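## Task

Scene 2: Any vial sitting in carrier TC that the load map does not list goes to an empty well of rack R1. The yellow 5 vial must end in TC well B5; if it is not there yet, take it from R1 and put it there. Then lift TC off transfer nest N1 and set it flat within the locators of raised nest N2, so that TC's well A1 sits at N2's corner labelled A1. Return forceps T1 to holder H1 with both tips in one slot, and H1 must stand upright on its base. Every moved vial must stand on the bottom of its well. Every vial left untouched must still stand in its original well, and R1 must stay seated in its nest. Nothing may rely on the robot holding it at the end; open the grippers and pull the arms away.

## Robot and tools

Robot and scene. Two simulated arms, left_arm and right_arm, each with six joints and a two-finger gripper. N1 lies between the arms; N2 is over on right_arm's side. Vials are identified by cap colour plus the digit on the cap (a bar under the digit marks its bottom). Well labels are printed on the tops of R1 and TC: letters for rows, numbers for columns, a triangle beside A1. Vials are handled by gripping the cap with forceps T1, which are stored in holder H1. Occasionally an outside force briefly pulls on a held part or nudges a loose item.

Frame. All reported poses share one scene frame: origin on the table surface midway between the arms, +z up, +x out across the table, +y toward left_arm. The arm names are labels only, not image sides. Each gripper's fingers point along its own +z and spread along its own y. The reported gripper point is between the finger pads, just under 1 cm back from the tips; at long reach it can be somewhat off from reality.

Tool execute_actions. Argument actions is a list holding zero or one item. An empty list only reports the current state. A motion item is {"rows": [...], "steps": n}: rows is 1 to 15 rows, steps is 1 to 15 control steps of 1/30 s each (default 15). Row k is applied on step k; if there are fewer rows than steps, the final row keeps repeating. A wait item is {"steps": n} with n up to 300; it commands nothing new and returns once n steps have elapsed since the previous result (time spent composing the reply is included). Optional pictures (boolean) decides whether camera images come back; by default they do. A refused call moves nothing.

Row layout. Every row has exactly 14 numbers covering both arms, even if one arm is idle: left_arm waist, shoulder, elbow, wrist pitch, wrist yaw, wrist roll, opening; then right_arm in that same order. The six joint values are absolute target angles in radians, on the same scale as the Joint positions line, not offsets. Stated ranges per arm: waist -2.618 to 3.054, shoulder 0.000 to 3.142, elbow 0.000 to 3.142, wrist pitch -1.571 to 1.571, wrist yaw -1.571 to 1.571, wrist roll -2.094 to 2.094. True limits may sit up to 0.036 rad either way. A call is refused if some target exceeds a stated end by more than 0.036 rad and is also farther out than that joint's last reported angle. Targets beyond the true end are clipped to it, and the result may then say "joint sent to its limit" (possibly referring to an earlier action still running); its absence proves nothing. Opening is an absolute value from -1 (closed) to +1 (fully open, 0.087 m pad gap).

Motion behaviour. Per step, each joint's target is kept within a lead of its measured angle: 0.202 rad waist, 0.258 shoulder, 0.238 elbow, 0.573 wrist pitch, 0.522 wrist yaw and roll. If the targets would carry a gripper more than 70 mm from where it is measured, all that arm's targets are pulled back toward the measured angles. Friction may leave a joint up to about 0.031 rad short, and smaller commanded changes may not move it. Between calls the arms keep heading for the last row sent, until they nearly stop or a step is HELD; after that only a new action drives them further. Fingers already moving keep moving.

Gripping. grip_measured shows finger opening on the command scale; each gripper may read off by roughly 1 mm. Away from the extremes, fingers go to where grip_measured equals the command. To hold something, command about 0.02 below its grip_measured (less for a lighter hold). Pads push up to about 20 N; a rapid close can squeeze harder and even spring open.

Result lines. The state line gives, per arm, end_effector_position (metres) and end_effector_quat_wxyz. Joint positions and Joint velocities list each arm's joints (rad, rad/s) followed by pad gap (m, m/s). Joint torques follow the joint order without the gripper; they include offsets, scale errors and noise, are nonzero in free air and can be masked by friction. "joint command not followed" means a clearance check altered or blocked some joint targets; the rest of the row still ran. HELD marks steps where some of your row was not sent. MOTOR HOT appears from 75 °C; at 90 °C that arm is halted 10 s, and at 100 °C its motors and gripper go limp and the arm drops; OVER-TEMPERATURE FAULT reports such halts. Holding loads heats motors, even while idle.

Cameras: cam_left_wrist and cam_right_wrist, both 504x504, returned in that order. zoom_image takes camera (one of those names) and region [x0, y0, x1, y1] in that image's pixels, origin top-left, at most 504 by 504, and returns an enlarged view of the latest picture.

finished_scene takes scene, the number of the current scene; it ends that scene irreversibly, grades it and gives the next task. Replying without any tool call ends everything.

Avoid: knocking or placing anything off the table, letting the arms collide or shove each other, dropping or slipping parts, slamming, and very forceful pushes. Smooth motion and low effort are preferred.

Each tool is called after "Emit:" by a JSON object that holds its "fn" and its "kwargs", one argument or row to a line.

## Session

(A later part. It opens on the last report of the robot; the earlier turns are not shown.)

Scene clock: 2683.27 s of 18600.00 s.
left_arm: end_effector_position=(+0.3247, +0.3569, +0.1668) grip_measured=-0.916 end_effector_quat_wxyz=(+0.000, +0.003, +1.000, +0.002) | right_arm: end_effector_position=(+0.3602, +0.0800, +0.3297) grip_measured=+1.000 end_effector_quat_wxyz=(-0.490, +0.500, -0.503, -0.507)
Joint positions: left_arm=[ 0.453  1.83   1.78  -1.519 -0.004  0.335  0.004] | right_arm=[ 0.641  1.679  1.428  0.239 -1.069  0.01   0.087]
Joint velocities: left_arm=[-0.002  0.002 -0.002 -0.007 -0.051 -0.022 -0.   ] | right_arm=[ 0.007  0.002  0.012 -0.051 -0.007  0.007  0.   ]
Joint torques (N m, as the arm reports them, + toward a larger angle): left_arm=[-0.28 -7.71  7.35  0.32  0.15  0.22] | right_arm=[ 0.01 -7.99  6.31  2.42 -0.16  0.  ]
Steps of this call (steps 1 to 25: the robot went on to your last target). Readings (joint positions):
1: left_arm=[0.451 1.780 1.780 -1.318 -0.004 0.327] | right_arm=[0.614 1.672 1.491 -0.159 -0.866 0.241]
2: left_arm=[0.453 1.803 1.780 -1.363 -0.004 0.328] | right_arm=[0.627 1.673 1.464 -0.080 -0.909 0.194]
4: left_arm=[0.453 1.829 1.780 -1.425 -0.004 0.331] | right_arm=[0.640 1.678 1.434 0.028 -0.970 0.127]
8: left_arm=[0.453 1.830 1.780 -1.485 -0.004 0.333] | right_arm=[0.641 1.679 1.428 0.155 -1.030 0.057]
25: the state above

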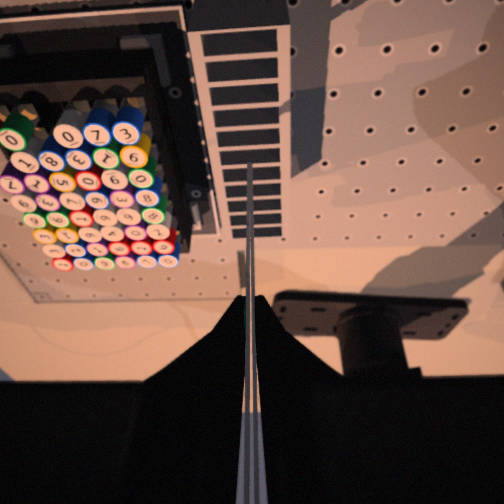

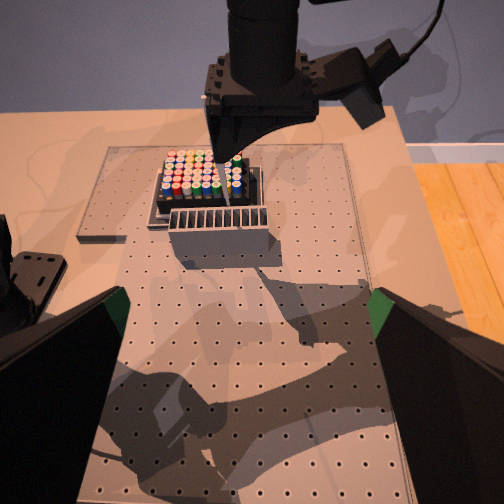

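Emit:
{"fn": "execute_actions", "kwargs": {
  "actions": [
    {"rows":[[0.465,1.815,1.78,-1.55,0,0.35,-0.92,0.64,1.67,1.42,0.27,-1.08,0,1],[0.475,1.815,1.76,-1.57,0,0.36,-0.92,0.64,1.67,1.42,0.27,-1.08,0,1],[0.485,1.815,1.75,-1.57,0,0.37,-0.92,0.64,1.67,1.42,0.27,-1.08,0,1],[0.492,1.815,1.74,-1.57,0,0.375,-0.92,0.64,1.67,1.42,0.27,-1.08,0,1],[0.492,1.815,1.73,-1.57,0,0.375,-0.92,0.64,1.67,1.42,0.27,-1.08,0,1],[0.492,1.815,1.72,-1.57,0,0.375,-0.92,0.64,1.67,1.42,0.27,-1.08,0,1],[0.492,1.815,1.71,-1.57,0,0.375,-0.92,0.64,1.67,1.42,0.27,-1.08,0,1],[0.492,1.815,1.70,-1.57,0,0.375,-0.92,0.64,1.67,1.42,0.27,-1.08,0,1]],"steps":15}
  ]
}}

Emit:
{"fn": "zoom_image", "kwargs": {
  "camera": "cam_right_wrist",
  "region": [150, 120, 290, 260]
}}

Scene clock: 2697.93 s of 18600.00 s.
left_arm: end_effector_position=(+0.3002, +0.3598, +0.1570) grip_measured=-0.916 end_effector_quat_wxyz=(-0.046, +0.002, +0.999, -0.016) | right_arm: end_effector_position=(+0.3601, +0.0800, +0.3300) grip_measured=+1.000 end_effector_quat_wxyz=(-0.490, +0.500, -0.502, -0.507)
Joint positions: left_arm=[ 0.487  1.83   1.721 -1.558 -0.004  0.368  0.004] | right_arm=[ 0.641  1.679  1.428  0.241 -1.07   0.01   0.087]
Joint velocities: left_arm=[ 0.002 -0.002  0.002 -0.007 -0.066  0.037 -0.   ] | right_arm=[ 0.012 -0.007 -0.012  0.037  0.066  0.007  0.   ]
Joint torques (N m, as the arm reports them, + toward a larger angle): left_arm=[ 0.29 -7.67  4.4   0.16  0.13  0.22] | right_arm=[ 0.01 -8.    6.33  2.43 -0.14  0.  ]
Steps of this call (steps 1 to 30: the robot went on to your last target; steps 31 to 90: nothing new was sent; then 11.17 s passed at rest; steps 91 to 105: all 15 steps of this action). Readings (joint positions):
91: left_arm=[0.453 1.830 1.780 -1.521 -0.004 0.337] | right_arm=[0.641 1.679 1.428 0.241 -1.070 0.010]
92: left_arm=[0.454 1.830 1.780 -1.526 -0.004 0.340] | right_arm=[0.641 1.679 1.428 0.241 -1.070 0.010]
94: left_arm=[0.464 1.830 1.777 -1.537 -0.004 0.350] | right_arm=[0.641 1.679 1.428 0.241 -1.070 0.010]
98: left_arm=[0.486 1.830 1.742 -1.547 -0.004 0.361] | right_arm=[0.641 1.679 1.428 0.241 -1.070 0.010]
105: the state above

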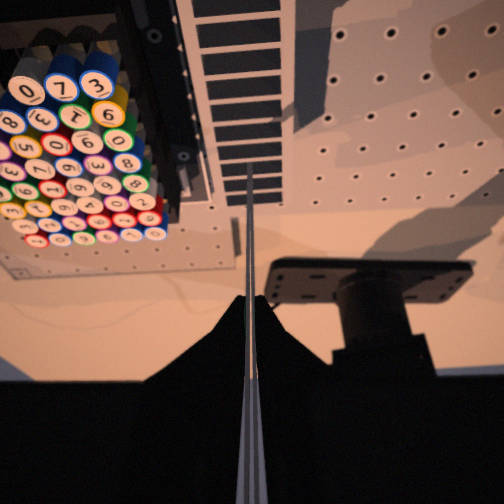

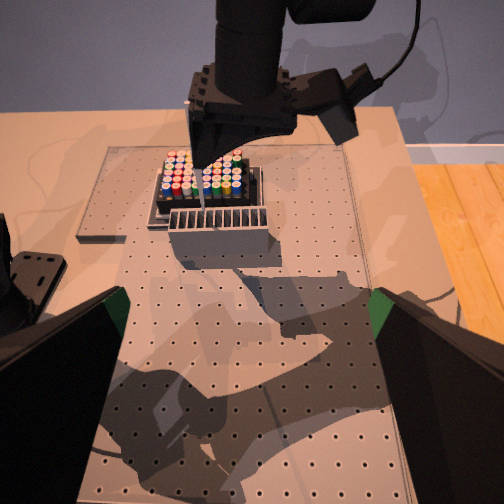

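Region (150, 120, 290, 260) of cam_right_wrist's 504x504 image, scaled by 3.600, with more detail than that image has.

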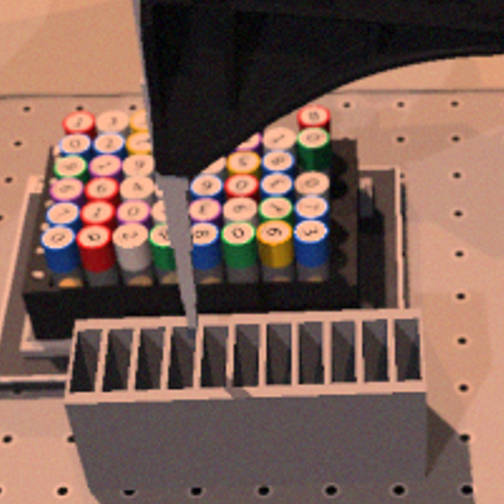

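Emit:
{"fn": "execute_actions", "kwargs": {
  "actions": [
    {"rows":[[0.492,1.815,1.69,-1.57,0,0.375,-0.92,0.64,1.67,1.42,0.27,-1.08,0,1],[0.492,1.815,1.68,-1.56,0,0.375,-0.92,0.64,1.67,1.42,0.27,-1.08,0,1],[0.492,1.815,1.67,-1.54,0,0.375,-0.92,0.64,1.67,1.42,0.27,-1.08,0,1],[0.492,1.815,1.66,-1.525,0,0.375,-0.92,0.64,1.67,1.42,0.27,-1.08,0,1]],"steps":15}
  ]
}}

Emit:
{"fn": "zoom_image", "kwargs": {
  "camera": "cam_right_wrist",
  "region": [150, 120, 290, 260]
}}

Scene clock: 2713.47 s of 18600.00 s.
left_arm: end_effector_position=(+0.2964, +0.3584, +0.1486) grip_measured=-0.916 end_effector_quat_wxyz=(-0.056, +0.003, +0.998, -0.019) | right_arm: end_effector_position=(+0.3601, +0.0800, +0.3300) grip_measured=+1.000 end_effector_quat_wxyz=(-0.490, +0.500, -0.502, -0.507)
Joint positions: left_arm=[ 0.487  1.83   1.682 -1.54  -0.004  0.37   0.004] | right_arm=[ 0.641  1.679  1.428  0.241 -1.07   0.01   0.087]
Joint velocities: left_arm=[-0.002  0.012  0.002  0.081 -0.022 -0.066 -0.001] | right_arm=[ 0.007  0.007 -0.007  0.037  0.066  0.022  0.   ]
Joint torques (N m, as the arm reports them, + toward a larger angle): left_arm=[ 0.41 -7.56  4.38  0.38  0.15  0.22] | right_arm=[ 0.02 -8.    6.33  2.43 -0.13  0.  ]
Steps of this call (steps 1 to 15: the robot went on to your last target; steps 16 to 90: nothing new was sent; then 12.03 s passed at rest; steps 91 to 105: all 15 steps of this action). Readings (joint positions):
91: left_arm=[0.487 1.830 1.721 -1.558 -0.004 0.370] | right_arm=[0.641 1.679 1.428 0.241 -1.070 0.010]
92: left_arm=[0.487 1.830 1.718 -1.558 -0.004 0.370] | right_arm=[0.641 1.679 1.428 0.241 -1.070 0.010]
94: left_arm=[0.487 1.830 1.704 -1.554 -0.004 0.370] | right_arm=[0.641 1.679 1.428 0.241 -1.070 0.010]
98: left_arm=[0.487 1.830 1.682 -1.547 -0.004 0.370] | right_arm=[0.641 1.679 1.428 0.241 -1.070 0.010]
105: the state above

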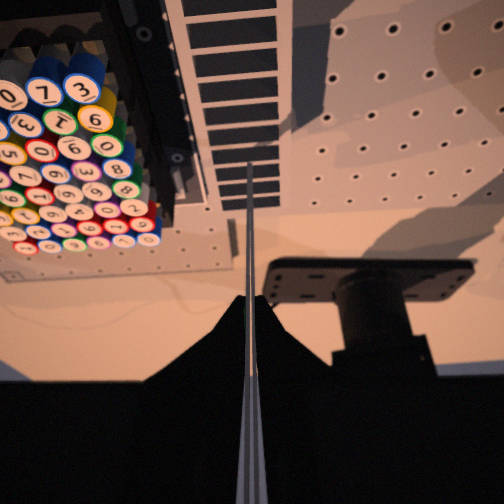

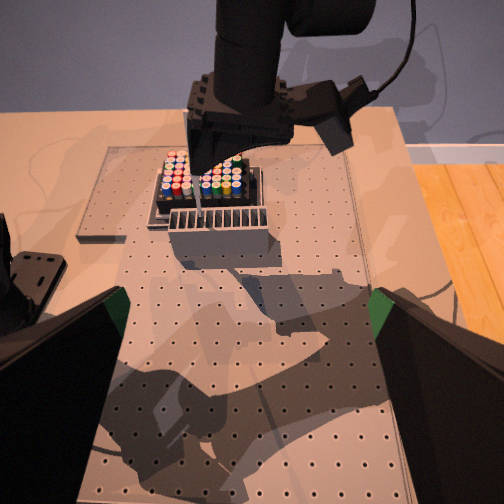

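Region (150, 120, 290, 260) of cam_right_wrist's 504x504 image, scaled by 3.600, with more detail than that image has.

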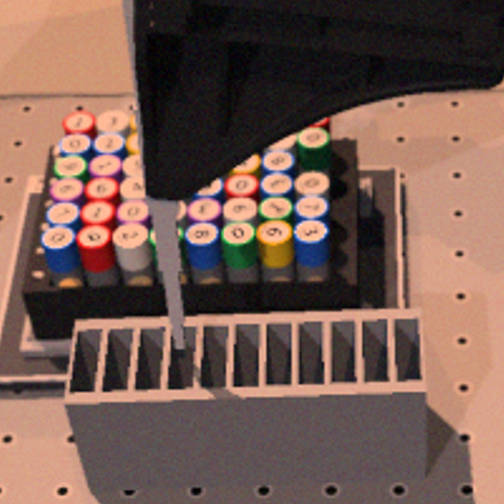

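Centered on slot 4. Descend.

Emit:
{"fn": "execute_actions", "kwargs": {
  "actions": [
    {"rows":[[0.492,1.815,1.655,-1.51,0,0.375,-0.92,0.64,1.67,1.42,0.27,-1.08,0,1],[0.492,1.815,1.65,-1.50,0,0.375,-0.92,0.64,1.67,1.42,0.27,-1.08,0,1],[0.492,1.815,1.64,-1.49,0,0.375,-0.92,0.64,1.67,1.42,0.27,-1.08,0,1],[0.492,1.815,1.63,-1.48,0,0.375,-0.92,0.64,1.67,1.42,0.27,-1.08,0,1],[0.492,1.815,1.62,-1.47,0,0.375,-0.92,0.64,1.67,1.42,0.27,-1.08,0,1],[0.492,1.815,1.61,-1.46,0,0.375,-0.92,0.64,1.67,1.42,0.27,-1.08,0,1],[0.492,1.815,1.60,-1.45,0,0.375,-0.92,0.64,1.67,1.42,0.27,-1.08,0,1],[0.492,1.815,1.59,-1.44,0,0.375,-0.92,0.64,1.67,1.42,0.27,-1.08,0,1],[0.492,1.815,1.58,-1.43,0,0.375,-0.92,0.64,1.67,1.42,0.27,-1.08,0,1],[0.492,1.815,1.57,-1.42,0,0.375,-0.92,0.64,1.67,1.42,0.27,-1.08,0,1],[0.492,1.815,1.56,-1.415,0,0.375,-0.92,0.64,1.67,1.42,0.27,-1.08,0,1],[0.492,1.815,1.55,-1.415,0,0.375,-0.92,0.64,1.67,1.42,0.27,-1.08,0,1]],"steps":15}
  ]
}}

Emit:
{"fn": "zoom_image", "kwargs": {
  "camera": "cam_right_wrist",
  "region": [150, 120, 290, 260]
}}

Scene clock: 2726.37 s of 18600.00 s.
left_arm: end_effector_position=(+0.2949, +0.3578, +0.1220) grip_measured=-0.916 end_effector_quat_wxyz=(-0.061, +0.003, +0.998, -0.021) | right_arm: end_effector_position=(+0.3601, +0.0800, +0.3300) grip_measured=+1.000 end_effector_quat_wxyz=(-0.490, +0.500, -0.502, -0.507)
Joint positions: left_arm=[ 0.487  1.83   1.573 -1.442 -0.004  0.37   0.004] | right_arm=[ 0.641  1.679  1.428  0.241 -1.07   0.01   0.087]
Joint velocities: left_arm=[-0.002 -0.007 -0.042  0.007  0.007 -0.022  0.   ] | right_arm=[ 0.002 -0.007  0.007  0.037 -0.081 -0.007  0.   ]
Joint torques (N m, as the arm reports them, + toward a larger angle): left_arm=[ 0.41 -7.59  4.47  0.35  0.14  0.22] | right_arm=[ 0.02 -8.    6.34  2.43 -0.13  0.  ]
Steps of this call (steps 1 to 15: the robot went on to your last target; steps 16 to 90: nothing new was sent; then 9.40 s passed at rest; steps 91 to 105: all 15 steps of this action). Readings (joint positions):
91: left_arm=[0.487 1.830 1.682 -1.537 -0.004 0.370] | right_arm=[0.641 1.679 1.428 0.241 -1.070 0.010]
92: left_arm=[0.487 1.830 1.682 -1.534 -0.004 0.370] | right_arm=[0.641 1.679 1.428 0.241 -1.070 0.010]
94: left_arm=[0.487 1.830 1.673 -1.519 -0.004 0.370] | right_arm=[0.641 1.679 1.428 0.241 -1.070 0.010]
98: left_arm=[0.487 1.830 1.631 -1.488 -0.004 0.370] | right_arm=[0.641 1.679 1.428 0.241 -1.070 0.010]
105: the state above

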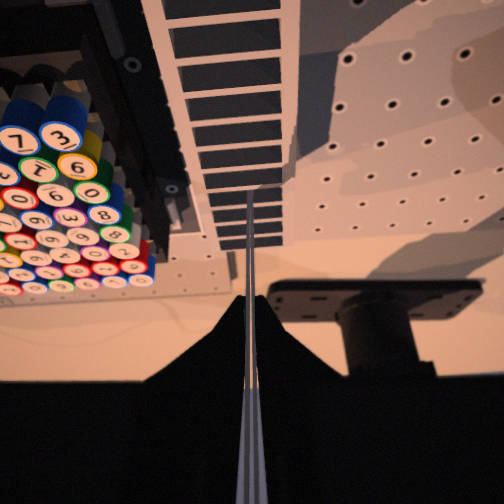

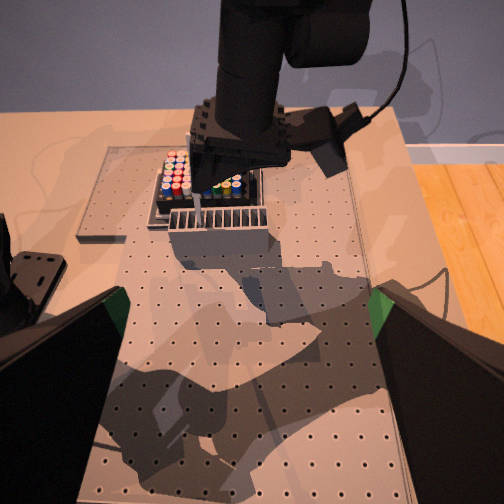

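Region (150, 120, 290, 260) of cam_right_wrist's 504x504 image, scaled by 3.600, with more detail than that image has.

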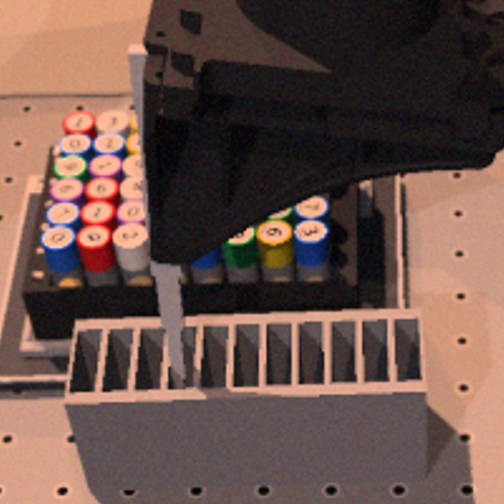

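Emit:
{"fn": "execute_actions", "kwargs": {
  "actions": [
    {"rows":[[0.492,1.815,1.545,-1.40,0,0.375,-0.9,0.64,1.67,1.42,0.27,-1.08,0,1],[0.492,1.815,1.54,-1.39,0,0.375,-0.89,0.64,1.67,1.42,0.27,-1.08,0,1],[0.492,1.815,1.53,-1.38,0,0.375,-0.88,0.64,1.67,1.42,0.27,-1.08,0,1],[0.492,1.815,1.52,-1.37,0,0.375,-0.87,0.64,1.67,1.42,0.27,-1.08,0,1],[0.492,1.815,1.51,-1.36,0,0.375,-0.86,0.64,1.67,1.42,0.27,-1.08,0,1],[0.492,1.815,1.50,-1.35,0,0.375,-0.86,0.64,1.67,1.42,0.27,-1.08,0,1],[0.492,1.815,1.49,-1.34,0,0.375,-0.86,0.64,1.67,1.42,0.27,-1.08,0,1],[0.492,1.815,1.48,-1.33,0,0.375,-0.86,0.64,1.67,1.42,0.27,-1.08,0,1],[0.492,1.815,1.47,-1.32,0,0.375,-0.86,0.64,1.67,1.42,0.27,-1.08,0,1],[0.492,1.815,1.46,-1.31,0,0.375,-0.86,0.64,1.67,1.42,0.27,-1.08,0,1],[0.492,1.815,1.45,-1.30,0,0.375,-0.86,0.64,1.67,1.42,0.27,-1.08,0,1],[0.492,1.815,1.44,-1.30,0,0.375,-0.86,0.64,1.67,1.42,0.27,-1.08,0,1]],"steps":15}
  ]
}}

Emit:
{"fn": "zoom_image", "kwargs": {
  "camera": "cam_right_wrist",
  "region": [150, 120, 290, 260]
}}

Scene clock: 2738.67 s of 18600.00 s.
left_arm: end_effector_position=(+0.2939, +0.3574, +0.0945) grip_measured=-0.860 end_effector_quat_wxyz=(-0.059, +0.003, +0.998, -0.021) | right_arm: end_effector_position=(+0.3601, +0.0800, +0.3300) grip_measured=+1.000 end_effector_quat_wxyz=(-0.490, +0.500, -0.502, -0.507)
Joint positions: left_arm=[ 0.487  1.83   1.465 -1.33  -0.004  0.37   0.006] | right_arm=[ 0.641  1.679  1.428  0.241 -1.07   0.01   0.087]
Joint velocities: left_arm=[-0.012 -0.002  0.012  0.095 -0.007 -0.007  0.001] | right_arm=[ 0.017 -0.002 -0.002  0.037 -0.022 -0.022  0.   ]
Joint torques (N m, as the arm reports them, + toward a larger angle): left_arm=[ 0.41 -7.51  4.29  0.41  0.14  0.2 ] | right_arm=[ 0.02 -8.    6.33  2.42 -0.13  0.  ]
Steps of this call (steps 1 to 30: the robot went on to your last target; steps 31 to 90: nothing new was sent; then 8.80 s passed at rest; steps 91 to 105: all 15 steps of this action). Readings (joint positions):
91: left_arm=[0.487 1.830 1.572 -1.428 -0.004 0.370] | right_arm=[0.641 1.679 1.428 0.241 -1.070 0.010]
92: left_arm=[0.487 1.830 1.572 -1.425 -0.004 0.370] | right_arm=[0.641 1.679 1.428 0.241 -1.070 0.010]
94: left_arm=[0.487 1.830 1.563 -1.412 -0.004 0.370] | right_arm=[0.641 1.679 1.428 0.241 -1.070 0.010]
98: left_arm=[0.487 1.830 1.520 -1.378 -0.004 0.370] | right_arm=[0.641 1.679 1.428 0.241 -1.070 0.010]
105: the state above

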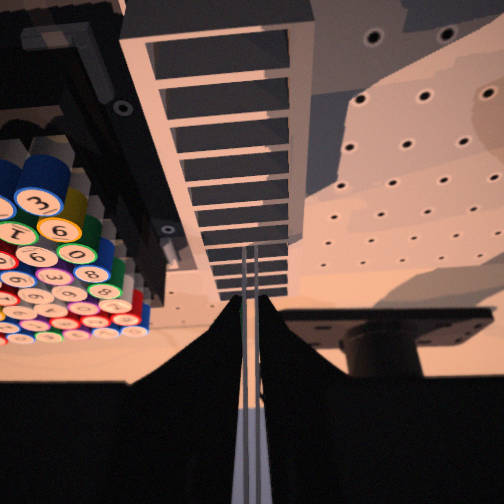

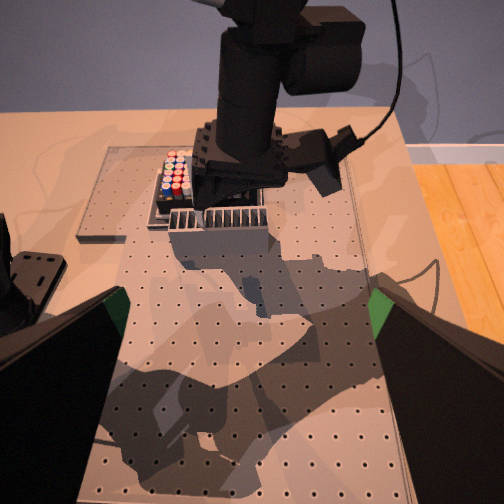

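Region (150, 120, 290, 260) of cam_right_wrist's 504x504 image, scaled by 3.600, with more detail than that image has.

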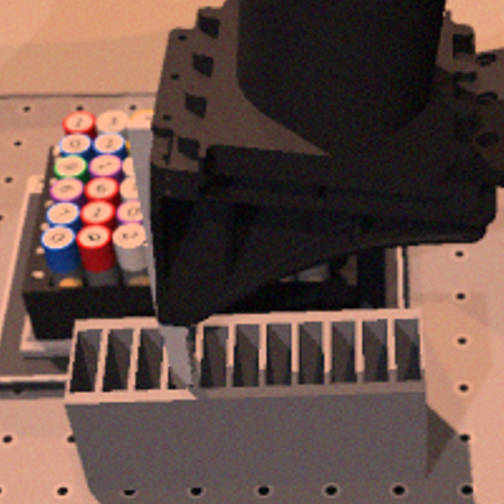

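Emit:
{"fn": "execute_actions", "kwargs": {
  "actions": [
    {"rows":[[0.492,1.815,1.44,-1.31,0,0.375,-0.83,0.64,1.67,1.42,0.27,-1.08,0,1],[0.492,1.815,1.44,-1.31,0,0.375,-0.80,0.64,1.67,1.42,0.27,-1.08,0,1],[0.492,1.815,1.44,-1.31,0,0.375,-0.77,0.64,1.67,1.42,0.27,-1.08,0,1],[0.492,1.815,1.44,-1.31,0,0.375,-0.74,0.64,1.67,1.42,0.27,-1.08,0,1],[0.492,1.815,1.44,-1.31,0,0.375,-0.70,0.64,1.67,1.42,0.27,-1.08,0,1],[0.492,1.815,1.44,-1.31,0,0.375,-0.6,0.64,1.67,1.42,0.27,-1.08,0,1],[0.492,1.815,1.44,-1.31,0,0.375,-0.45,0.64,1.67,1.42,0.27,-1.08,0,1],[0.492,1.80,1.44,-1.31,0,0.375,-0.3,0.64,1.67,1.42,0.27,-1.08,0,1],[0.492,1.78,1.44,-1.31,0,0.375,-0.3,0.64,1.67,1.42,0.27,-1.08,0,1],[0.492,1.76,1.43,-1.30,0,0.375,-0.3,0.64,1.67,1.42,0.27,-1.08,0,1],[0.492,1.74,1.41,-1.285,0,0.375,-0.3,0.64,1.67,1.42,0.27,-1.08,0,1],[0.492,1.72,1.39,-1.27,0,0.375,-0.3,0.64,1.67,1.42,0.27,-1.08,0,1],[0.492,1.70,1.375,-1.255,0,0.375,-0.3,0.64,1.67,1.42,0.27,-1.08,0,1],[0.495,1.685,1.36,-1.24,0,0.38,-0.3,0.64,1.67,1.42,0.27,-1.08,0,1],[0.495,1.685,1.355,-1.24,0,0.38,-0.3,0.64,1.67,1.42,0.27,-1.08,0,1]],"steps":15}
  ],
  "pictures": false
}}

Emit:
{"fn": "execute_actions", "kwargs": {
  "actions": [
    {"steps":15}
  ]
}}

Emit:
{"fn": "zoom_image", "kwargs": {
  "camera": "cam_right_wrist",
  "region": [150, 120, 290, 260]
}}

Scene clock: 2761.07 s of 18600.00 s.
left_arm: end_effector_position=(+0.2882, +0.3554, +0.1065) grip_measured=-0.300 end_effector_quat_wxyz=(-0.017, +0.004, +1.000, -0.005) | right_arm: end_effector_position=(+0.3601, +0.0800, +0.3300) grip_measured=+1.000 end_effector_quat_wxyz=(-0.490, +0.500, -0.502, -0.507)
Joint positions: left_arm=[ 0.487  1.717  1.396 -1.286 -0.004  0.372  0.031] | right_arm=[ 0.641  1.679  1.428  0.241 -1.07   0.01   0.087]
Joint velocities: left_arm=[-0.017 -0.496 -0.291  0.095 -0.066  0.007 -0.   ] | right_arm=[-0.002  0.002 -0.007  0.007 -0.051  0.022  0.   ]
Joint torques (N m, as the arm reports them, + toward a larger angle): left_arm=[ 0.65 -5.95  4.28  0.64  0.14  0.2 ] | right_arm=[ 0.02 -8.    6.33  2.42 -0.14  0.  ]
Steps of this call (steps 1 to 15: the robot went on to your last target; steps 16 to 90: nothing new was sent; then 18.90 s passed at rest; steps 91 to 105: all 15 steps of this action). Readings (joint positions):
91: left_arm=[0.487 1.830 1.465 -1.326 -0.004 0.370] | right_arm=[0.641 1.679 1.428 0.241 -1.070 0.010]
92: left_arm=[0.487 1.830 1.465 -1.326 -0.004 0.370] | right_arm=[0.641 1.679 1.428 0.241 -1.070 0.010]
94: left_arm=[0.487 1.830 1.465 -1.326 -0.004 0.370] | right_arm=[0.641 1.679 1.428 0.241 -1.070 0.010]
98: left_arm=[0.487 1.829 1.465 -1.325 -0.004 0.370] | right_arm=[0.641 1.679 1.428 0.241 -1.070 0.010]
105: the state above

Scene clock: 2761.57 s of 18600.00 s.
left_arm: end_effector_position=(+0.2908, +0.3565, +0.1075) grip_measured=-0.300 end_effector_quat_wxyz=(-0.001, +0.006, +1.000, +0.002) | right_arm: end_effector_position=(+0.3601, +0.0800, +0.3300) grip_measured=+1.000 end_effector_quat_wxyz=(-0.490, +0.500, -0.502, -0.507)
Joint positions: left_arm=[ 0.487  1.693  1.38  -1.257 -0.004  0.375  0.031] | right_arm=[ 0.641  1.679  1.428  0.241 -1.07   0.01   0.087]
Joint velocities: left_arm=[-0.007 -0.002 -0.002  0.022 -0.051 -0.022 -0.001] | right_arm=[ 0.012  0.012 -0.007 -0.037 -0.007  0.037  0.   ]
Joint torques (N m, as the arm reports them, + toward a larger angle): left_arm=[ 0.65 -6.27  4.41  0.56  0.15  0.2 ] | right_arm=[ 0.02 -8.    6.33  2.43 -0.13  0.  ]
Steps of this call (steps 1 to 15: the robot went on to your last target). Readings (joint positions):
1: left_arm=[0.487 1.704 1.389 -1.283 -0.004 0.373] | right_arm=[0.641 1.679 1.428 0.241 -1.070 0.010]
2: left_arm=[0.487 1.696 1.386 -1.280 -0.004 0.373] | right_arm=[0.641 1.679 1.428 0.241 -1.070 0.010]
4: left_arm=[0.487 1.693 1.385 -1.273 -0.004 0.374] | right_arm=[0.641 1.679 1.428 0.241 -1.070 0.010]
8: left_arm=[0.487 1.693 1.380 -1.262 -0.004 0.375] | right_arm=[0.641 1.679 1.428 0.241 -1.070 0.010]
15: the state above

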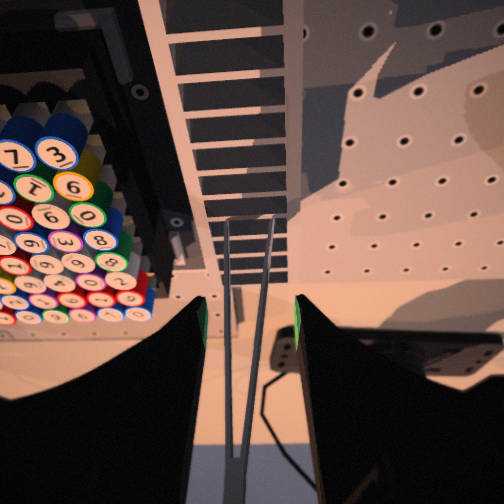

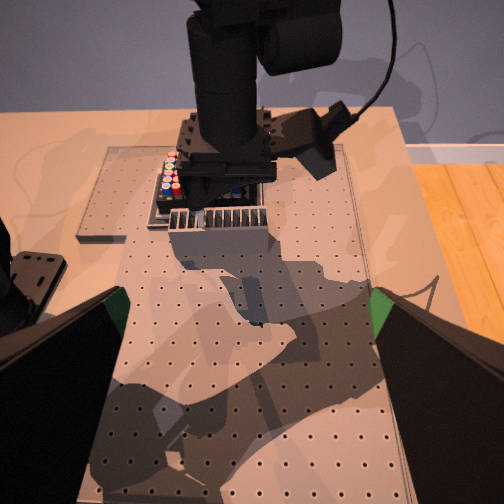

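Region (150, 120, 290, 260) of cam_right_wrist's 504x504 image, scaled by 3.600, with more detail than that image has.

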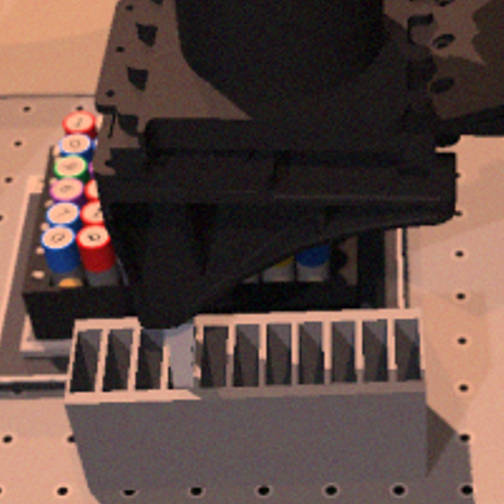

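Emit:
{"fn": "execute_actions", "kwargs": {
  "actions": [
    {"rows":[[0.495,1.685,1.345,-1.225,0,0.38,-0.3,0.64,1.67,1.42,0.27,-1.08,0,1],[0.495,1.685,1.335,-1.21,0,0.38,-0.3,0.64,1.67,1.42,0.27,-1.08,0,1],[0.495,1.685,1.325,-1.20,0,0.38,-0.35,0.64,1.67,1.42,0.27,-1.08,0,1],[0.495,1.685,1.318,-1.20,0,0.38,-0.4,0.64,1.67,1.42,0.27,-1.08,0,1],[0.495,1.685,1.318,-1.20,0,0.38,-0.45,0.64,1.67,1.42,0.27,-1.08,0,1],[0.495,1.685,1.318,-1.20,0,0.38,-0.5,0.64,1.67,1.42,0.27,-1.08,0,1],[0.495,1.685,1.318,-1.20,0,0.38,-0.55,0.64,1.67,1.42,0.27,-1.08,0,1],[0.495,1.685,1.318,-1.20,0,0.38,-0.6,0.64,1.67,1.42,0.27,-1.08,0,1],[0.495,1.685,1.318,-1.20,0,0.38,-0.64,0.64,1.67,1.42,0.27,-1.08,0,1],[0.495,1.685,1.318,-1.20,0,0.38,-0.68,0.64,1.67,1.42,0.27,-1.08,0,1],[0.495,1.685,1.318,-1.20,0,0.38,-0.72,0.64,1.67,1.42,0.27,-1.08,0,1],[0.495,1.685,1.318,-1.20,0,0.38,-0.76,0.64,1.67,1.42,0.27,-1.08,0,1],[0.495,1.685,1.318,-1.20,0,0.38,-0.80,0.64,1.67,1.42,0.27,-1.08,0,1],[0.495,1.685,1.318,-1.20,0,0.38,-0.83,0.64,1.67,1.42,0.27,-1.08,0,1],[0.495,1.685,1.318,-1.20,0,0.38,-0.86,0.64,1.67,1.42,0.27,-1.08,0,1]],"steps":15}
  ]
}}

Scene clock: 2775.90 s of 18600.00 s.
left_arm: end_effector_position=(+0.2891, +0.3558, +0.0976) grip_measured=-0.846 end_effector_quat_wxyz=(-0.002, +0.006, +1.000, +0.001) | right_arm: end_effector_position=(+0.3601, +0.0800, +0.3300) grip_measured=+1.000 end_effector_quat_wxyz=(-0.490, +0.500, -0.502, -0.507)
Joint positions: left_arm=[ 0.487  1.693  1.339 -1.22  -0.004  0.375  0.007] | right_arm=[ 0.641  1.679  1.428  0.241 -1.07   0.01   0.087]
Joint velocities: left_arm=[-0.007 -0.007 -0.002 -0.022  0.037  0.007 -0.023] | right_arm=[-0.007  0.007 -0.002 -0.022  0.037  0.007  0.   ]
Joint torques (N m, as the arm reports them, + toward a larger angle): left_arm=[ 0.67 -6.28  4.59  0.6   0.14  0.21] | right_arm=[ 0.02 -8.    6.34  2.43 -0.13  0.  ]
Steps of this call (steps 1 to 15: the robot went on to your last target; steps 16 to 90: nothing new was sent; then 10.83 s passed at rest; steps 91 to 105: all 15 steps of this action). Readings (joint positions):
91: left_arm=[0.487 1.693 1.380 -1.254 -0.004 0.375] | right_arm=[0.641 1.679 1.428 0.241 -1.070 0.010]
92: left_arm=[0.487 1.693 1.376 -1.248 -0.004 0.375] | right_arm=[0.641 1.679 1.428 0.241 -1.070 0.010]
94: left_arm=[0.487 1.693 1.361 -1.233 -0.004 0.375] | right_arm=[0.641 1.679 1.428 0.241 -1.070 0.010]
98: left_arm=[0.487 1.693 1.339 -1.226 -0.004 0.375] | right_arm=[0.641 1.679 1.428 0.241 -1.070 0.010]
105: the state above

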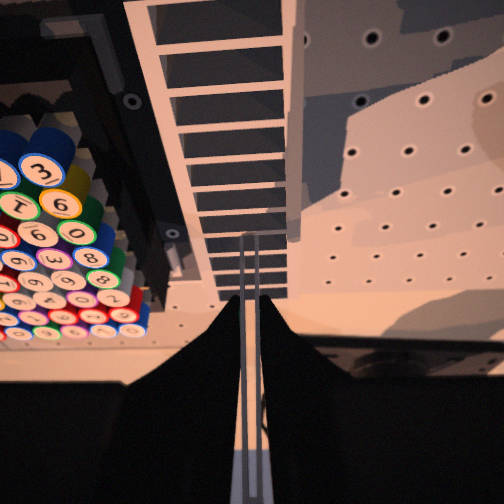

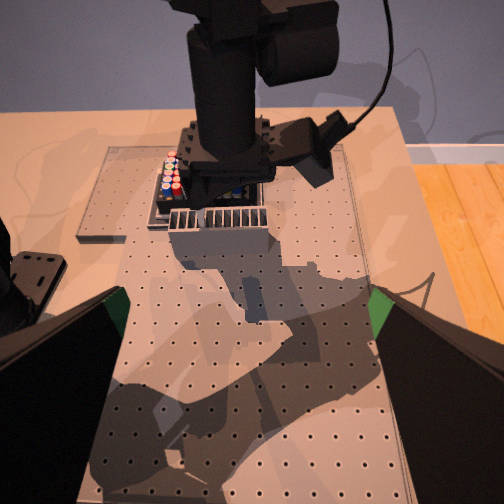

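Lift vertically (elbow +0.3).

Emit:
{"fn": "execute_actions", "kwargs": {
  "actions": [
    {"rows":[[0.495,1.685,1.35,-1.25,0,0.38,-0.86,0.64,1.67,1.42,0.27,-1.08,0,1],[0.495,1.685,1.37,-1.275,0,0.38,-0.86,0.64,1.67,1.42,0.27,-1.08,0,1],[0.495,1.685,1.385,-1.295,0,0.38,-0.86,0.64,1.67,1.42,0.27,-1.08,0,1],[0.495,1.685,1.40,-1.31,0,0.38,-0.86,0.64,1.67,1.42,0.27,-1.08,0,1],[0.495,1.685,1.415,-1.325,0,0.38,-0.86,0.64,1.67,1.42,0.27,-1.08,0,1],[0.495,1.685,1.43,-1.34,0,0.38,-0.86,0.64,1.67,1.42,0.27,-1.08,0,1],[0.495,1.685,1.445,-1.355,0,0.38,-0.86,0.64,1.67,1.42,0.27,-1.08,0,1],[0.495,1.685,1.46,-1.37,0,0.38,-0.86,0.64,1.67,1.42,0.27,-1.08,0,1],[0.495,1.685,1.475,-1.385,0,0.38,-0.86,0.64,1.67,1.42,0.27,-1.08,0,1],[0.495,1.685,1.49,-1.40,0,0.38,-0.86,0.64,1.67,1.42,0.27,-1.08,0,1],[0.495,1.685,1.505,-1.415,0,0.38,-0.86,0.64,1.67,1.42,0.27,-1.08,0,1],[0.495,1.685,1.52,-1.43,0,0.38,-0.86,0.64,1.67,1.42,0.27,-1.08,0,1],[0.495,1.685,1.535,-1.445,0,0.38,-0.86,0.64,1.67,1.42,0.27,-1.08,0,1],[0.495,1.685,1.55,-1.46,0,0.38,-0.86,0.64,1.67,1.42,0.27,-1.08,0,1],[0.495,1.685,1.565,-1.475,0,0.38,-0.86,0.64,1.67,1.42,0.27,-1.08,0,1]],"steps":15}
  ],
  "pictures": false
}}

Emit:
{"fn": "execute_actions", "kwargs": {
  "actions": [
    {"rows":[[0.495,1.685,1.58,-1.49,0,0.38,-0.86,0.64,1.67,1.42,0.27,-1.08,0,1],[0.495,1.685,1.595,-1.505,0,0.38,-0.86,0.64,1.67,1.42,0.27,-1.08,0,1],[0.495,1.685,1.61,-1.52,0,0.38,-0.86,0.64,1.67,1.42,0.27,-1.08,0,1],[0.495,1.685,1.625,-1.535,0,0.38,-0.86,0.64,1.67,1.42,0.27,-1.08,0,1],[0.495,1.685,1.64,-1.545,0,0.38,-0.86,0.64,1.67,1.42,0.27,-1.08,0,1],[0.495,1.685,1.655,-1.55,0,0.38,-0.86,0.64,1.67,1.42,0.27,-1.08,0,1],[0.495,1.685,1.67,-1.55,0,0.38,-0.86,0.64,1.67,1.42,0.27,-1.08,0,1],[0.495,1.685,1.685,-1.55,0,0.38,-0.86,0.64,1.67,1.42,0.27,-1.08,0,1]],"steps":15}
  ]
}}

Emit:
{"fn": "zoom_image", "kwargs": {
  "camera": "cam_right_wrist",
  "region": [130, 60, 330, 260]
}}

Scene clock: 2795.10 s of 18600.00 s.
left_arm: end_effector_position=(+0.2881, +0.3555, +0.1416) grip_measured=-0.859 end_effector_quat_wxyz=(-0.007, +0.006, +1.000, -0.001) | right_arm: end_effector_position=(+0.3601, +0.0800, +0.3300) grip_measured=+1.000 end_effector_quat_wxyz=(-0.490, +0.500, -0.502, -0.507)
Joint positions: left_arm=[ 0.487  1.693  1.513 -1.403 -0.004  0.376  0.006] | right_arm=[ 0.641  1.679  1.428  0.241 -1.07   0.01   0.087]
Joint velocities: left_arm=[ 0.007  0.032  0.432 -0.403  0.037 -0.007 -0.   ] | right_arm=[-0.002 -0.022 -0.017 -0.022 -0.007 -0.022  0.   ]
Joint torques (N m, as the arm reports them, + toward a larger angle): left_arm=[ 0.65 -6.2   7.85  0.35  0.17  0.21] | right_arm=[ 0.01 -8.    6.33  2.43 -0.14  0.  ]
Steps of this call (steps 1 to 15: the robot went on to your last target; steps 16 to 90: nothing new was sent; then 15.70 s passed at rest; steps 91 to 105: all 15 steps of this action). Readings (joint positions):
91: left_arm=[0.487 1.693 1.339 -1.222 -0.004 0.376] | right_arm=[0.641 1.679 1.428 0.241 -1.070 0.010]
92: left_arm=[0.487 1.693 1.339 -1.227 -0.004 0.376] | right_arm=[0.641 1.679 1.428 0.241 -1.070 0.010]
94: left_arm=[0.487 1.693 1.348 -1.250 -0.004 0.376] | right_arm=[0.641 1.679 1.428 0.241 -1.070 0.010]
98: left_arm=[0.487 1.693 1.405 -1.305 -0.004 0.376] | right_arm=[0.641 1.679 1.428 0.241 -1.070 0.010]
105: the state above

Scene clock: 2795.60 s of 18600.00 s.
left_arm: end_effector_position=(+0.2879, +0.3554, +0.1775) grip_measured=-0.859 end_effector_quat_wxyz=(+0.002, +0.006, +1.000, +0.003) | right_arm: end_effector_position=(+0.3601, +0.0800, +0.3300) grip_measured=+1.000 end_effector_quat_wxyz=(-0.490, +0.500, -0.502, -0.507)
Joint positions: left_arm=[ 0.487  1.693  1.66  -1.531 -0.004  0.376  0.006] | right_arm=[ 0.641  1.679  1.428  0.241 -1.07   0.01   0.087]
Joint velocities: left_arm=[-0.051 -0.007  0.007 -0.022  0.037 -0.037  0.   ] | right_arm=[-0.002 -0.002 -0.017  0.007 -0.051  0.066  0.   ]
Joint torques (N m, as the arm reports them, + toward a larger angle): left_arm=[ 0.65 -6.08  7.74  0.39  0.15  0.21] | right_arm=[ 0.02 -8.    6.33  2.42 -0.13  0.  ]
Steps of this call (steps 1 to 15: all 15 steps of this action). Readings (joint positions):
1: left_arm=[0.487 1.693 1.528 -1.417 -0.004 0.376] | right_arm=[0.641 1.679 1.428 0.241 -1.070 0.010]
2: left_arm=[0.487 1.693 1.542 -1.432 -0.004 0.376] | right_arm=[0.641 1.679 1.428 0.241 -1.070 0.010]
4: left_arm=[0.487 1.693 1.573 -1.462 -0.004 0.376] | right_arm=[0.641 1.679 1.428 0.241 -1.070 0.010]
8: left_arm=[0.487 1.693 1.632 -1.508 -0.004 0.376] | right_arm=[0.641 1.679 1.428 0.241 -1.070 0.010]
15: the state above

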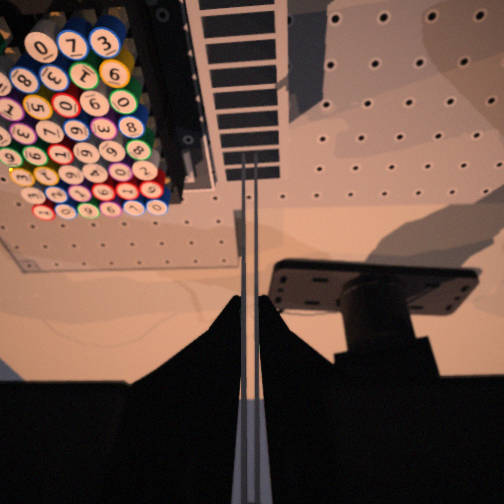

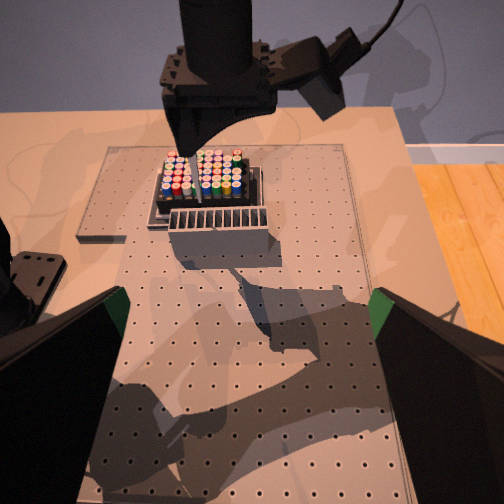

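Region (130, 60, 330, 260) of cam_right_wrist's 504x504 image, scaled by 2.520, with more detail than that image has.

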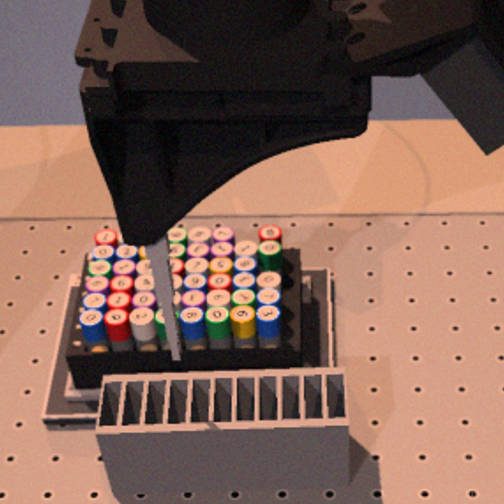

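Emit:
{"fn": "execute_actions", "kwargs": {
  "actions": [
    {"rows":[[0.51,1.70,1.70,-1.55,0,0.45,-0.86,0.68,1.67,1.43,0.25,-1.03,0,1],[0.53,1.71,1.715,-1.55,0,0.53,-0.86,0.72,1.67,1.44,0.23,-0.98,0,1],[0.55,1.72,1.73,-1.55,0,0.62,-0.86,0.77,1.67,1.44,0.21,-0.92,0,1],[0.57,1.73,1.745,-1.55,0,0.71,-0.86,0.82,1.67,1.44,0.19,-0.86,0,1],[0.59,1.74,1.76,-1.55,0,0.80,-0.86,0.87,1.67,1.44,0.17,-0.80,0,1],[0.61,1.75,1.775,-1.55,0,0.89,-0.86,0.92,1.67,1.44,0.15,-0.74,0,1],[0.63,1.76,1.79,-1.55,0,0.98,-0.86,0.97,1.67,1.44,0.13,-0.68,0,1],[0.65,1.77,1.805,-1.55,0,1.07,-0.86,1.02,1.67,1.44,0.11,-0.62,0,1],[0.67,1.78,1.82,-1.55,0,1.16,-0.86,1.07,1.67,1.44,0.09,-0.56,0,1],[0.685,1.79,1.825,-1.55,0,1.24,-0.86,1.12,1.67,1.44,0.07,-0.50,0,1],[0.695,1.80,1.825,-1.55,0,1.30,-0.86,1.16,1.67,1.44,0.05,-0.45,0,1],[0.70,1.81,1.825,-1.55,0,1.34,-0.86,1.20,1.67,1.44,0.03,-0.40,0,1],[0.70,1.82,1.825,-1.55,0,1.365,-0.86,1.23,1.67,1.44,0.03,-0.37,0,1],[0.70,1.828,1.825,-1.55,0,1.365,-0.86,1.25,1.67,1.44,0.03,-0.35,0,1]],"steps":15}
  ],
  "pictures": false
}}

Emit:
{"fn": "execute_actions", "kwargs": {
  "actions": [
    {"rows":[[0.70,1.828,1.80,-1.52,0,1.365,-0.85,1.25,1.67,1.44,0.03,-0.35,0,1],[0.70,1.828,1.78,-1.50,0,1.365,-0.84,1.25,1.67,1.44,0.03,-0.35,0,1],[0.70,1.828,1.77,-1.49,0,1.365,-0.83,1.25,1.67,1.44,0.03,-0.35,0,1],[0.70,1.828,1.76,-1.48,0,1.365,-0.83,1.25,1.67,1.44,0.03,-0.35,0,1],[0.70,1.828,1.75,-1.47,0,1.365,-0.83,1.25,1.67,1.44,0.03,-0.35,0,1],[0.70,1.828,1.74,-1.47,0,1.365,-0.83,1.25,1.67,1.44,0.03,-0.35,0,1],[0.70,1.828,1.73,-1.47,0,1.365,-0.83,1.25,1.67,1.44,0.03,-0.35,0,1]],"steps":15}
  ]
}}

Scene clock: 2815.20 s of 18600.00 s.
left_arm: end_effector_position=(+0.2926, +0.4525, +0.1799) grip_measured=-0.859 end_effector_quat_wxyz=(+0.006, +0.309, +0.951, +0.009) | right_arm: end_effector_position=(+0.1889, +0.2215, +0.2908) grip_measured=+1.000 end_effector_quat_wxyz=(-0.422, +0.527, -0.550, -0.492)
Joint positions: left_arm=[ 0.7    1.803  1.799 -1.546 -0.002  1.204  0.006] | right_arm=[ 1.24   1.679  1.428  0.068 -0.503  0.008  0.087]
Joint velocities: left_arm=[ 0.002  0.256  0.012  0.022 -0.066  1.077  0.   ] | right_arm=[ 0.672 -0.007 -0.012 -0.359  0.799  0.007  0.   ]
Joint torques (N m, as the arm reports them, + toward a larger angle): left_arm=[ 0.06 -5.97  7.6   0.38  0.19  0.21] | right_arm=[-2.38 -8.23  8.21  2.45  0.24  0.03]
Steps of this call (steps 1 to 15: the robot went on to your last target; steps 16 to 90: nothing new was sent; then 16.10 s passed at rest; steps 91 to 105: all 15 steps of this action). Readings (joint positions):
91: left_arm=[0.489 1.693 1.660 -1.539 -0.004 0.387] | right_arm=[0.644 1.679 1.428 0.241 -1.065 0.010]
92: left_arm=[0.494 1.695 1.664 -1.542 -0.003 0.412] | right_arm=[0.654 1.679 1.428 0.240 -1.049 0.009]
94: left_arm=[0.521 1.704 1.689 -1.546 -0.002 0.498] | right_arm=[0.707 1.679 1.428 0.230 -0.991 0.009]
98: left_arm=[0.607 1.737 1.755 -1.546 -0.002 0.760] | right_arm=[0.917 1.679 1.428 0.178 -0.819 0.009]
105: the state above

Scene clock: 2815.70 s of 18600.00 s.
left_arm: end_effector_position=(+0.3019, +0.4607, +0.1622) grip_measured=-0.830 end_effector_quat_wxyz=(+0.003, +0.380, +0.925, +0.006) | right_arm: end_effector_position=(+0.2022, +0.2213, +0.2810) grip_measured=+1.000 end_effector_quat_wxyz=(-0.442, +0.506, -0.588, -0.451)
Joint positions: left_arm=[ 0.7    1.822  1.751 -1.487 -0.002  1.355  0.007] | right_arm=[ 1.26   1.679  1.428  0.033 -0.364  0.007  0.087]
Joint velocities: left_arm=[ 0.002 -0.017 -0.007  0.007  0.007  0.007  0.001] | right_arm=[ 0.002 -0.007 -0.002  0.051  0.066 -0.095  0.   ]
Joint torques (N m, as the arm reports them, + toward a larger angle): left_arm=[ 0.04 -6.35  4.51  0.49  0.17  0.21] | right_arm=[-0.64 -8.26  8.22  2.44  0.03  0.02]
Steps of this call (steps 1 to 15: all 15 steps of this action). Readings (joint positions):
1: left_arm=[0.700 1.811 1.799 -1.545 -0.002 1.236] | right_arm=[1.258 1.679 1.428 0.060 -0.479 0.007]
2: left_arm=[0.700 1.817 1.799 -1.540 -0.002 1.261] | right_arm=[1.265 1.679 1.428 0.054 -0.459 0.007]
4: left_arm=[0.700 1.822 1.795 -1.523 -0.002 1.297] | right_arm=[1.263 1.679 1.428 0.045 -0.425 0.007]
8: left_arm=[0.700 1.822 1.763 -1.497 -0.002 1.334] | right_arm=[1.260 1.679 1.428 0.036 -0.384 0.007]
15: the state above

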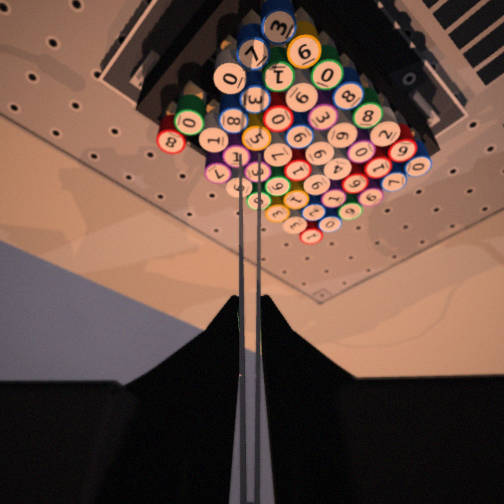

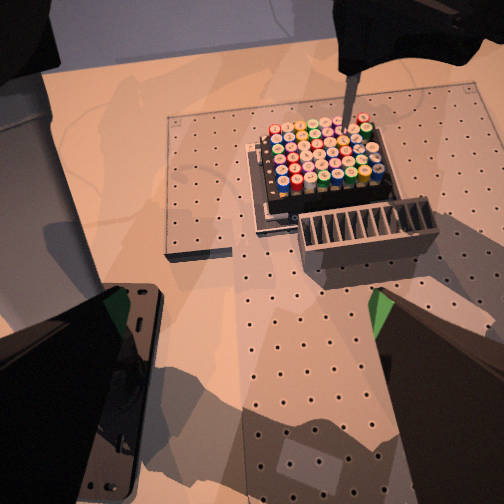

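Emit:
{"fn": "execute_actions", "kwargs": {
  "actions": [
    {"rows":[[0.70,1.828,1.715,-1.462,0,1.365,-0.83,1.25,1.67,1.44,0.03,-0.35,0,1],[0.70,1.828,1.705,-1.462,0,1.365,-0.83,1.25,1.67,1.44,0.03,-0.35,0,1]],"steps":15}
  ]
}}

Emit:
{"fn": "zoom_image", "kwargs": {
  "camera": "cam_left_wrist",
  "region": [200, 90, 300, 190]
}}

Scene clock: 2823.00 s of 18600.00 s.
left_arm: end_effector_position=(+0.3004, +0.4597, +0.1563) grip_measured=-0.830 end_effector_quat_wxyz=(-0.000, +0.382, +0.924, +0.001) | right_arm: end_effector_position=(+0.2030, +0.2212, +0.2807) grip_measured=+1.000 end_effector_quat_wxyz=(-0.443, +0.505, -0.589, -0.450)
Joint positions: left_arm=[ 0.7    1.822  1.727 -1.475 -0.002  1.36   0.007] | right_arm=[ 1.26   1.679  1.428  0.032 -0.359  0.007  0.087]
Joint velocities: left_arm=[ 0.007  0.002 -0.012  0.007 -0.037 -0.007 -0.001] | right_arm=[-0.002  0.017  0.007 -0.037 -0.051 -0.022  0.   ]
Joint torques (N m, as the arm reports them, + toward a larger angle): left_arm=[ 0.05 -6.41  4.36  0.5   0.17  0.22] | right_arm=[-0.65 -8.27  8.24  2.43  0.04  0.02]
Steps of this call (steps 1 to 15: the robot went on to your last target; steps 16 to 90: nothing new was sent; then 3.80 s passed at rest; steps 91 to 105: all 15 steps of this action). Readings (joint positions):
91: left_arm=[0.700 1.822 1.750 -1.482 -0.002 1.360] | right_arm=[1.260 1.679 1.428 0.032 -0.359 0.007]
92: left_arm=[0.700 1.822 1.746 -1.479 -0.002 1.360] | right_arm=[1.260 1.679 1.428 0.032 -0.359 0.007]
94: left_arm=[0.700 1.822 1.734 -1.477 -0.002 1.360] | right_arm=[1.260 1.679 1.428 0.032 -0.359 0.007]
98: left_arm=[0.700 1.822 1.727 -1.477 -0.002 1.360] | right_arm=[1.260 1.679 1.428 0.032 -0.359 0.007]
105: the state above

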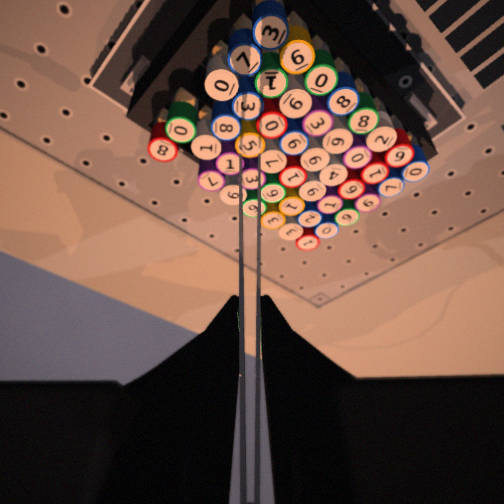

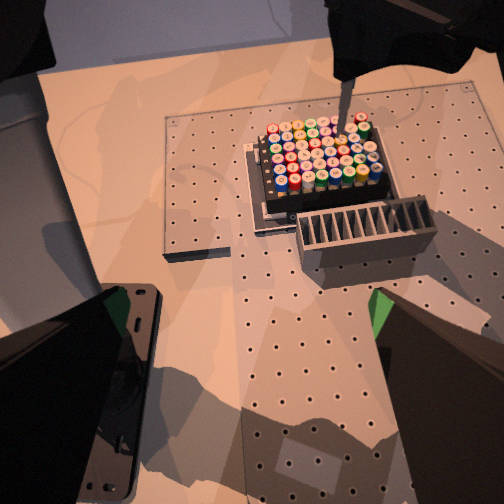

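Region (200, 90, 300, 190) of cam_left_wrist's 504x504 image, scaled by 5.040, with more detail than that image has.

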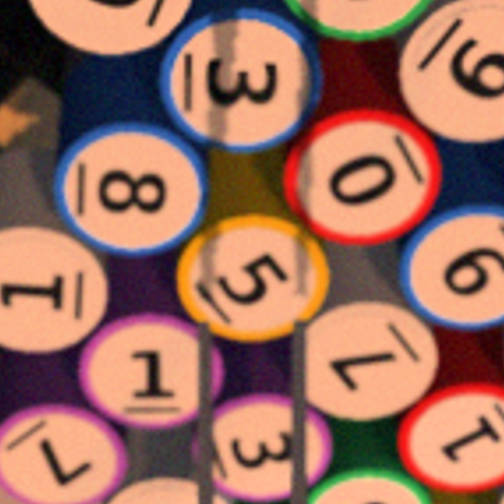

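Emit:
{"fn": "execute_actions", "kwargs": {
  "actions": [
    {"rows":[[0.70,1.828,1.705,-1.45,0,1.365,-0.79,1.25,1.67,1.44,0.03,-0.35,0,1],[0.70,1.828,1.695,-1.44,0,1.365,-0.745,1.25,1.67,1.44,0.03,-0.35,0,1],[0.70,1.828,1.687,-1.432,0,1.365,-0.745,1.25,1.67,1.44,0.03,-0.35,0,1],[0.70,1.828,1.679,-1.424,0,1.365,-0.745,1.25,1.67,1.44,0.03,-0.35,0,1],[0.70,1.828,1.671,-1.416,0,1.365,-0.745,1.25,1.67,1.44,0.03,-0.35,0,1],[0.70,1.828,1.663,-1.408,0,1.365,-0.745,1.25,1.67,1.44,0.03,-0.35,0,1],[0.70,1.828,1.655,-1.404,0,1.365,-0.745,1.25,1.67,1.44,0.03,-0.35,0,1],[0.70,1.828,1.647,-1.404,0,1.365,-0.745,1.25,1.67,1.44,0.03,-0.35,0,1],[0.70,1.828,1.64,-1.404,0,1.365,-0.745,1.25,1.67,1.44,0.03,-0.35,0,1]],"steps":15}
  ],
  "pictures": false
}}

Emit:
{"fn": "execute_actions", "kwargs": {
  "actions": [
    {"rows":[[0.70,1.828,1.64,-1.404,0,1.365,-0.76,1.25,1.67,1.44,0.03,-0.35,0,1],[0.70,1.828,1.64,-1.404,0,1.365,-0.775,1.25,1.67,1.44,0.03,-0.35,0,1],[0.70,1.828,1.64,-1.404,0,1.365,-0.79,1.25,1.67,1.44,0.03,-0.35,0,1],[0.70,1.828,1.64,-1.404,0,1.365,-0.80,1.25,1.67,1.44,0.03,-0.35,0,1],[0.70,1.828,1.64,-1.404,0,1.365,-0.81,1.25,1.67,1.44,0.03,-0.35,0,1],[0.70,1.828,1.64,-1.404,0,1.365,-0.82,1.25,1.67,1.44,0.03,-0.35,0,1],[0.70,1.828,1.64,-1.404,0,1.365,-0.83,1.25,1.67,1.44,0.03,-0.35,0,1]],"steps":12}
  ]
}}

Emit:
{"fn": "zoom_image", "kwargs": {
  "camera": "cam_left_wrist",
  "region": [200, 110, 300, 210]
}}

Scene clock: 2840.47 s of 18600.00 s.
left_arm: end_effector_position=(+0.2995, +0.4593, +0.1401) grip_measured=-0.745 end_effector_quat_wxyz=(-0.004, +0.382, +0.924, -0.004) | right_arm: end_effector_position=(+0.2030, +0.2212, +0.2807) grip_measured=+1.000 end_effector_quat_wxyz=(-0.443, +0.505, -0.589, -0.450)
Joint positions: left_arm=[ 0.7    1.822  1.662 -1.421 -0.002  1.36   0.011] | right_arm=[ 1.26   1.679  1.428  0.032 -0.359  0.007  0.087]
Joint velocities: left_arm=[ 0.012 -0.007 -0.002  0.037  0.037 -0.007  0.   ] | right_arm=[-0.007  0.012 -0.007  0.022  0.022  0.007  0.   ]
Joint torques (N m, as the arm reports them, + toward a larger angle): left_arm=[ 0.08 -6.29  4.42  0.49  0.17  0.22] | right_arm=[-0.65 -8.27  8.23  2.43  0.03  0.02]
Steps of this call (steps 1 to 15: the robot went on to your last target; steps 16 to 90: nothing new was sent; then 13.97 s passed at rest; steps 91 to 105: all 15 steps of this action). Readings (joint positions):
91: left_arm=[0.700 1.822 1.727 -1.474 -0.002 1.360] | right_arm=[1.260 1.679 1.428 0.032 -0.359 0.007]
92: left_arm=[0.700 1.822 1.727 -1.471 -0.002 1.360] | right_arm=[1.260 1.679 1.428 0.032 -0.359 0.007]
94: left_arm=[0.700 1.822 1.719 -1.459 -0.002 1.360] | right_arm=[1.260 1.679 1.428 0.032 -0.359 0.007]
98: left_arm=[0.700 1.822 1.686 -1.435 -0.002 1.360] | right_arm=[1.260 1.679 1.428 0.032 -0.359 0.007]
105: the state above

Scene clock: 2840.87 s of 18600.00 s.
left_arm: end_effector_position=(+0.3002, +0.4597, +0.1401) grip_measured=-0.802 end_effector_quat_wxyz=(-0.003, +0.382, +0.924, -0.002) | right_arm: end_effector_position=(+0.2030, +0.2212, +0.2807) grip_measured=+1.000 end_effector_quat_wxyz=(-0.443, +0.505, -0.589, -0.450)
Joint positions: left_arm=[ 0.7    1.822  1.662 -1.418 -0.002  1.36   0.009] | right_arm=[ 1.26   1.679  1.428  0.032 -0.359  0.007  0.087]
Joint velocities: left_arm=[-0.002  0.007 -0.012 -0.022 -0.066 -0.037  0.   ] | right_arm=[ 0.002 -0.007 -0.007 -0.007  0.007 -0.007  0.   ]
Joint torques (N m, as the arm reports them, + toward a larger angle): left_arm=[ 0.06 -6.29  4.45  0.49  0.17  0.21] | right_arm=[-0.65 -8.27  8.23  2.42  0.04  0.02]
Steps of this call (steps 1 to 12: all 12 steps of this action). Readings (joint positions):
1: left_arm=[0.700 1.822 1.662 -1.420 -0.002 1.360] | right_arm=[1.260 1.679 1.428 0.032 -0.359 0.007]
2: left_arm=[0.700 1.822 1.662 -1.420 -0.002 1.360] | right_arm=[1.260 1.679 1.428 0.032 -0.359 0.007]
4: left_arm=[0.700 1.822 1.662 -1.418 -0.002 1.360] | right_arm=[1.260 1.679 1.428 0.032 -0.359 0.007]
8: left_arm=[0.700 1.822 1.662 -1.418 -0.002 1.360] | right_arm=[1.260 1.679 1.428 0.032 -0.359 0.007]
12: the state above

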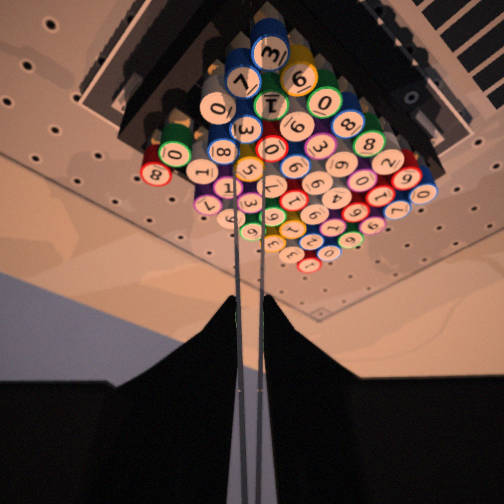

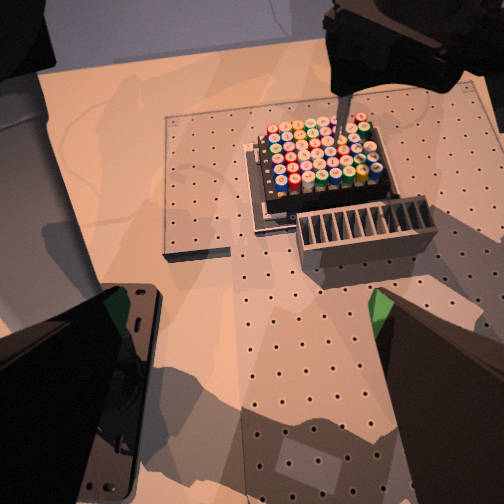

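Region (200, 110, 300, 210) of cam_left_wrist's 504x504 image, scaled by 5.040, with more detail than that image has.

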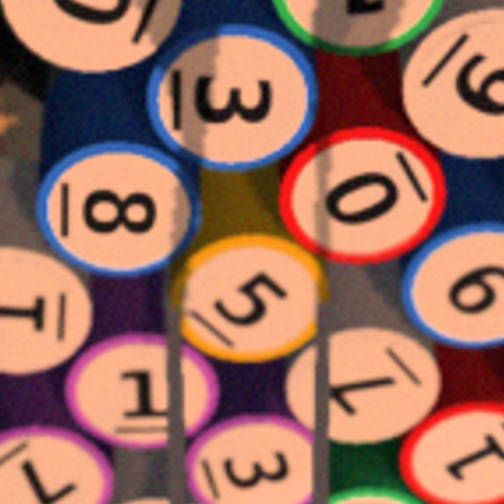

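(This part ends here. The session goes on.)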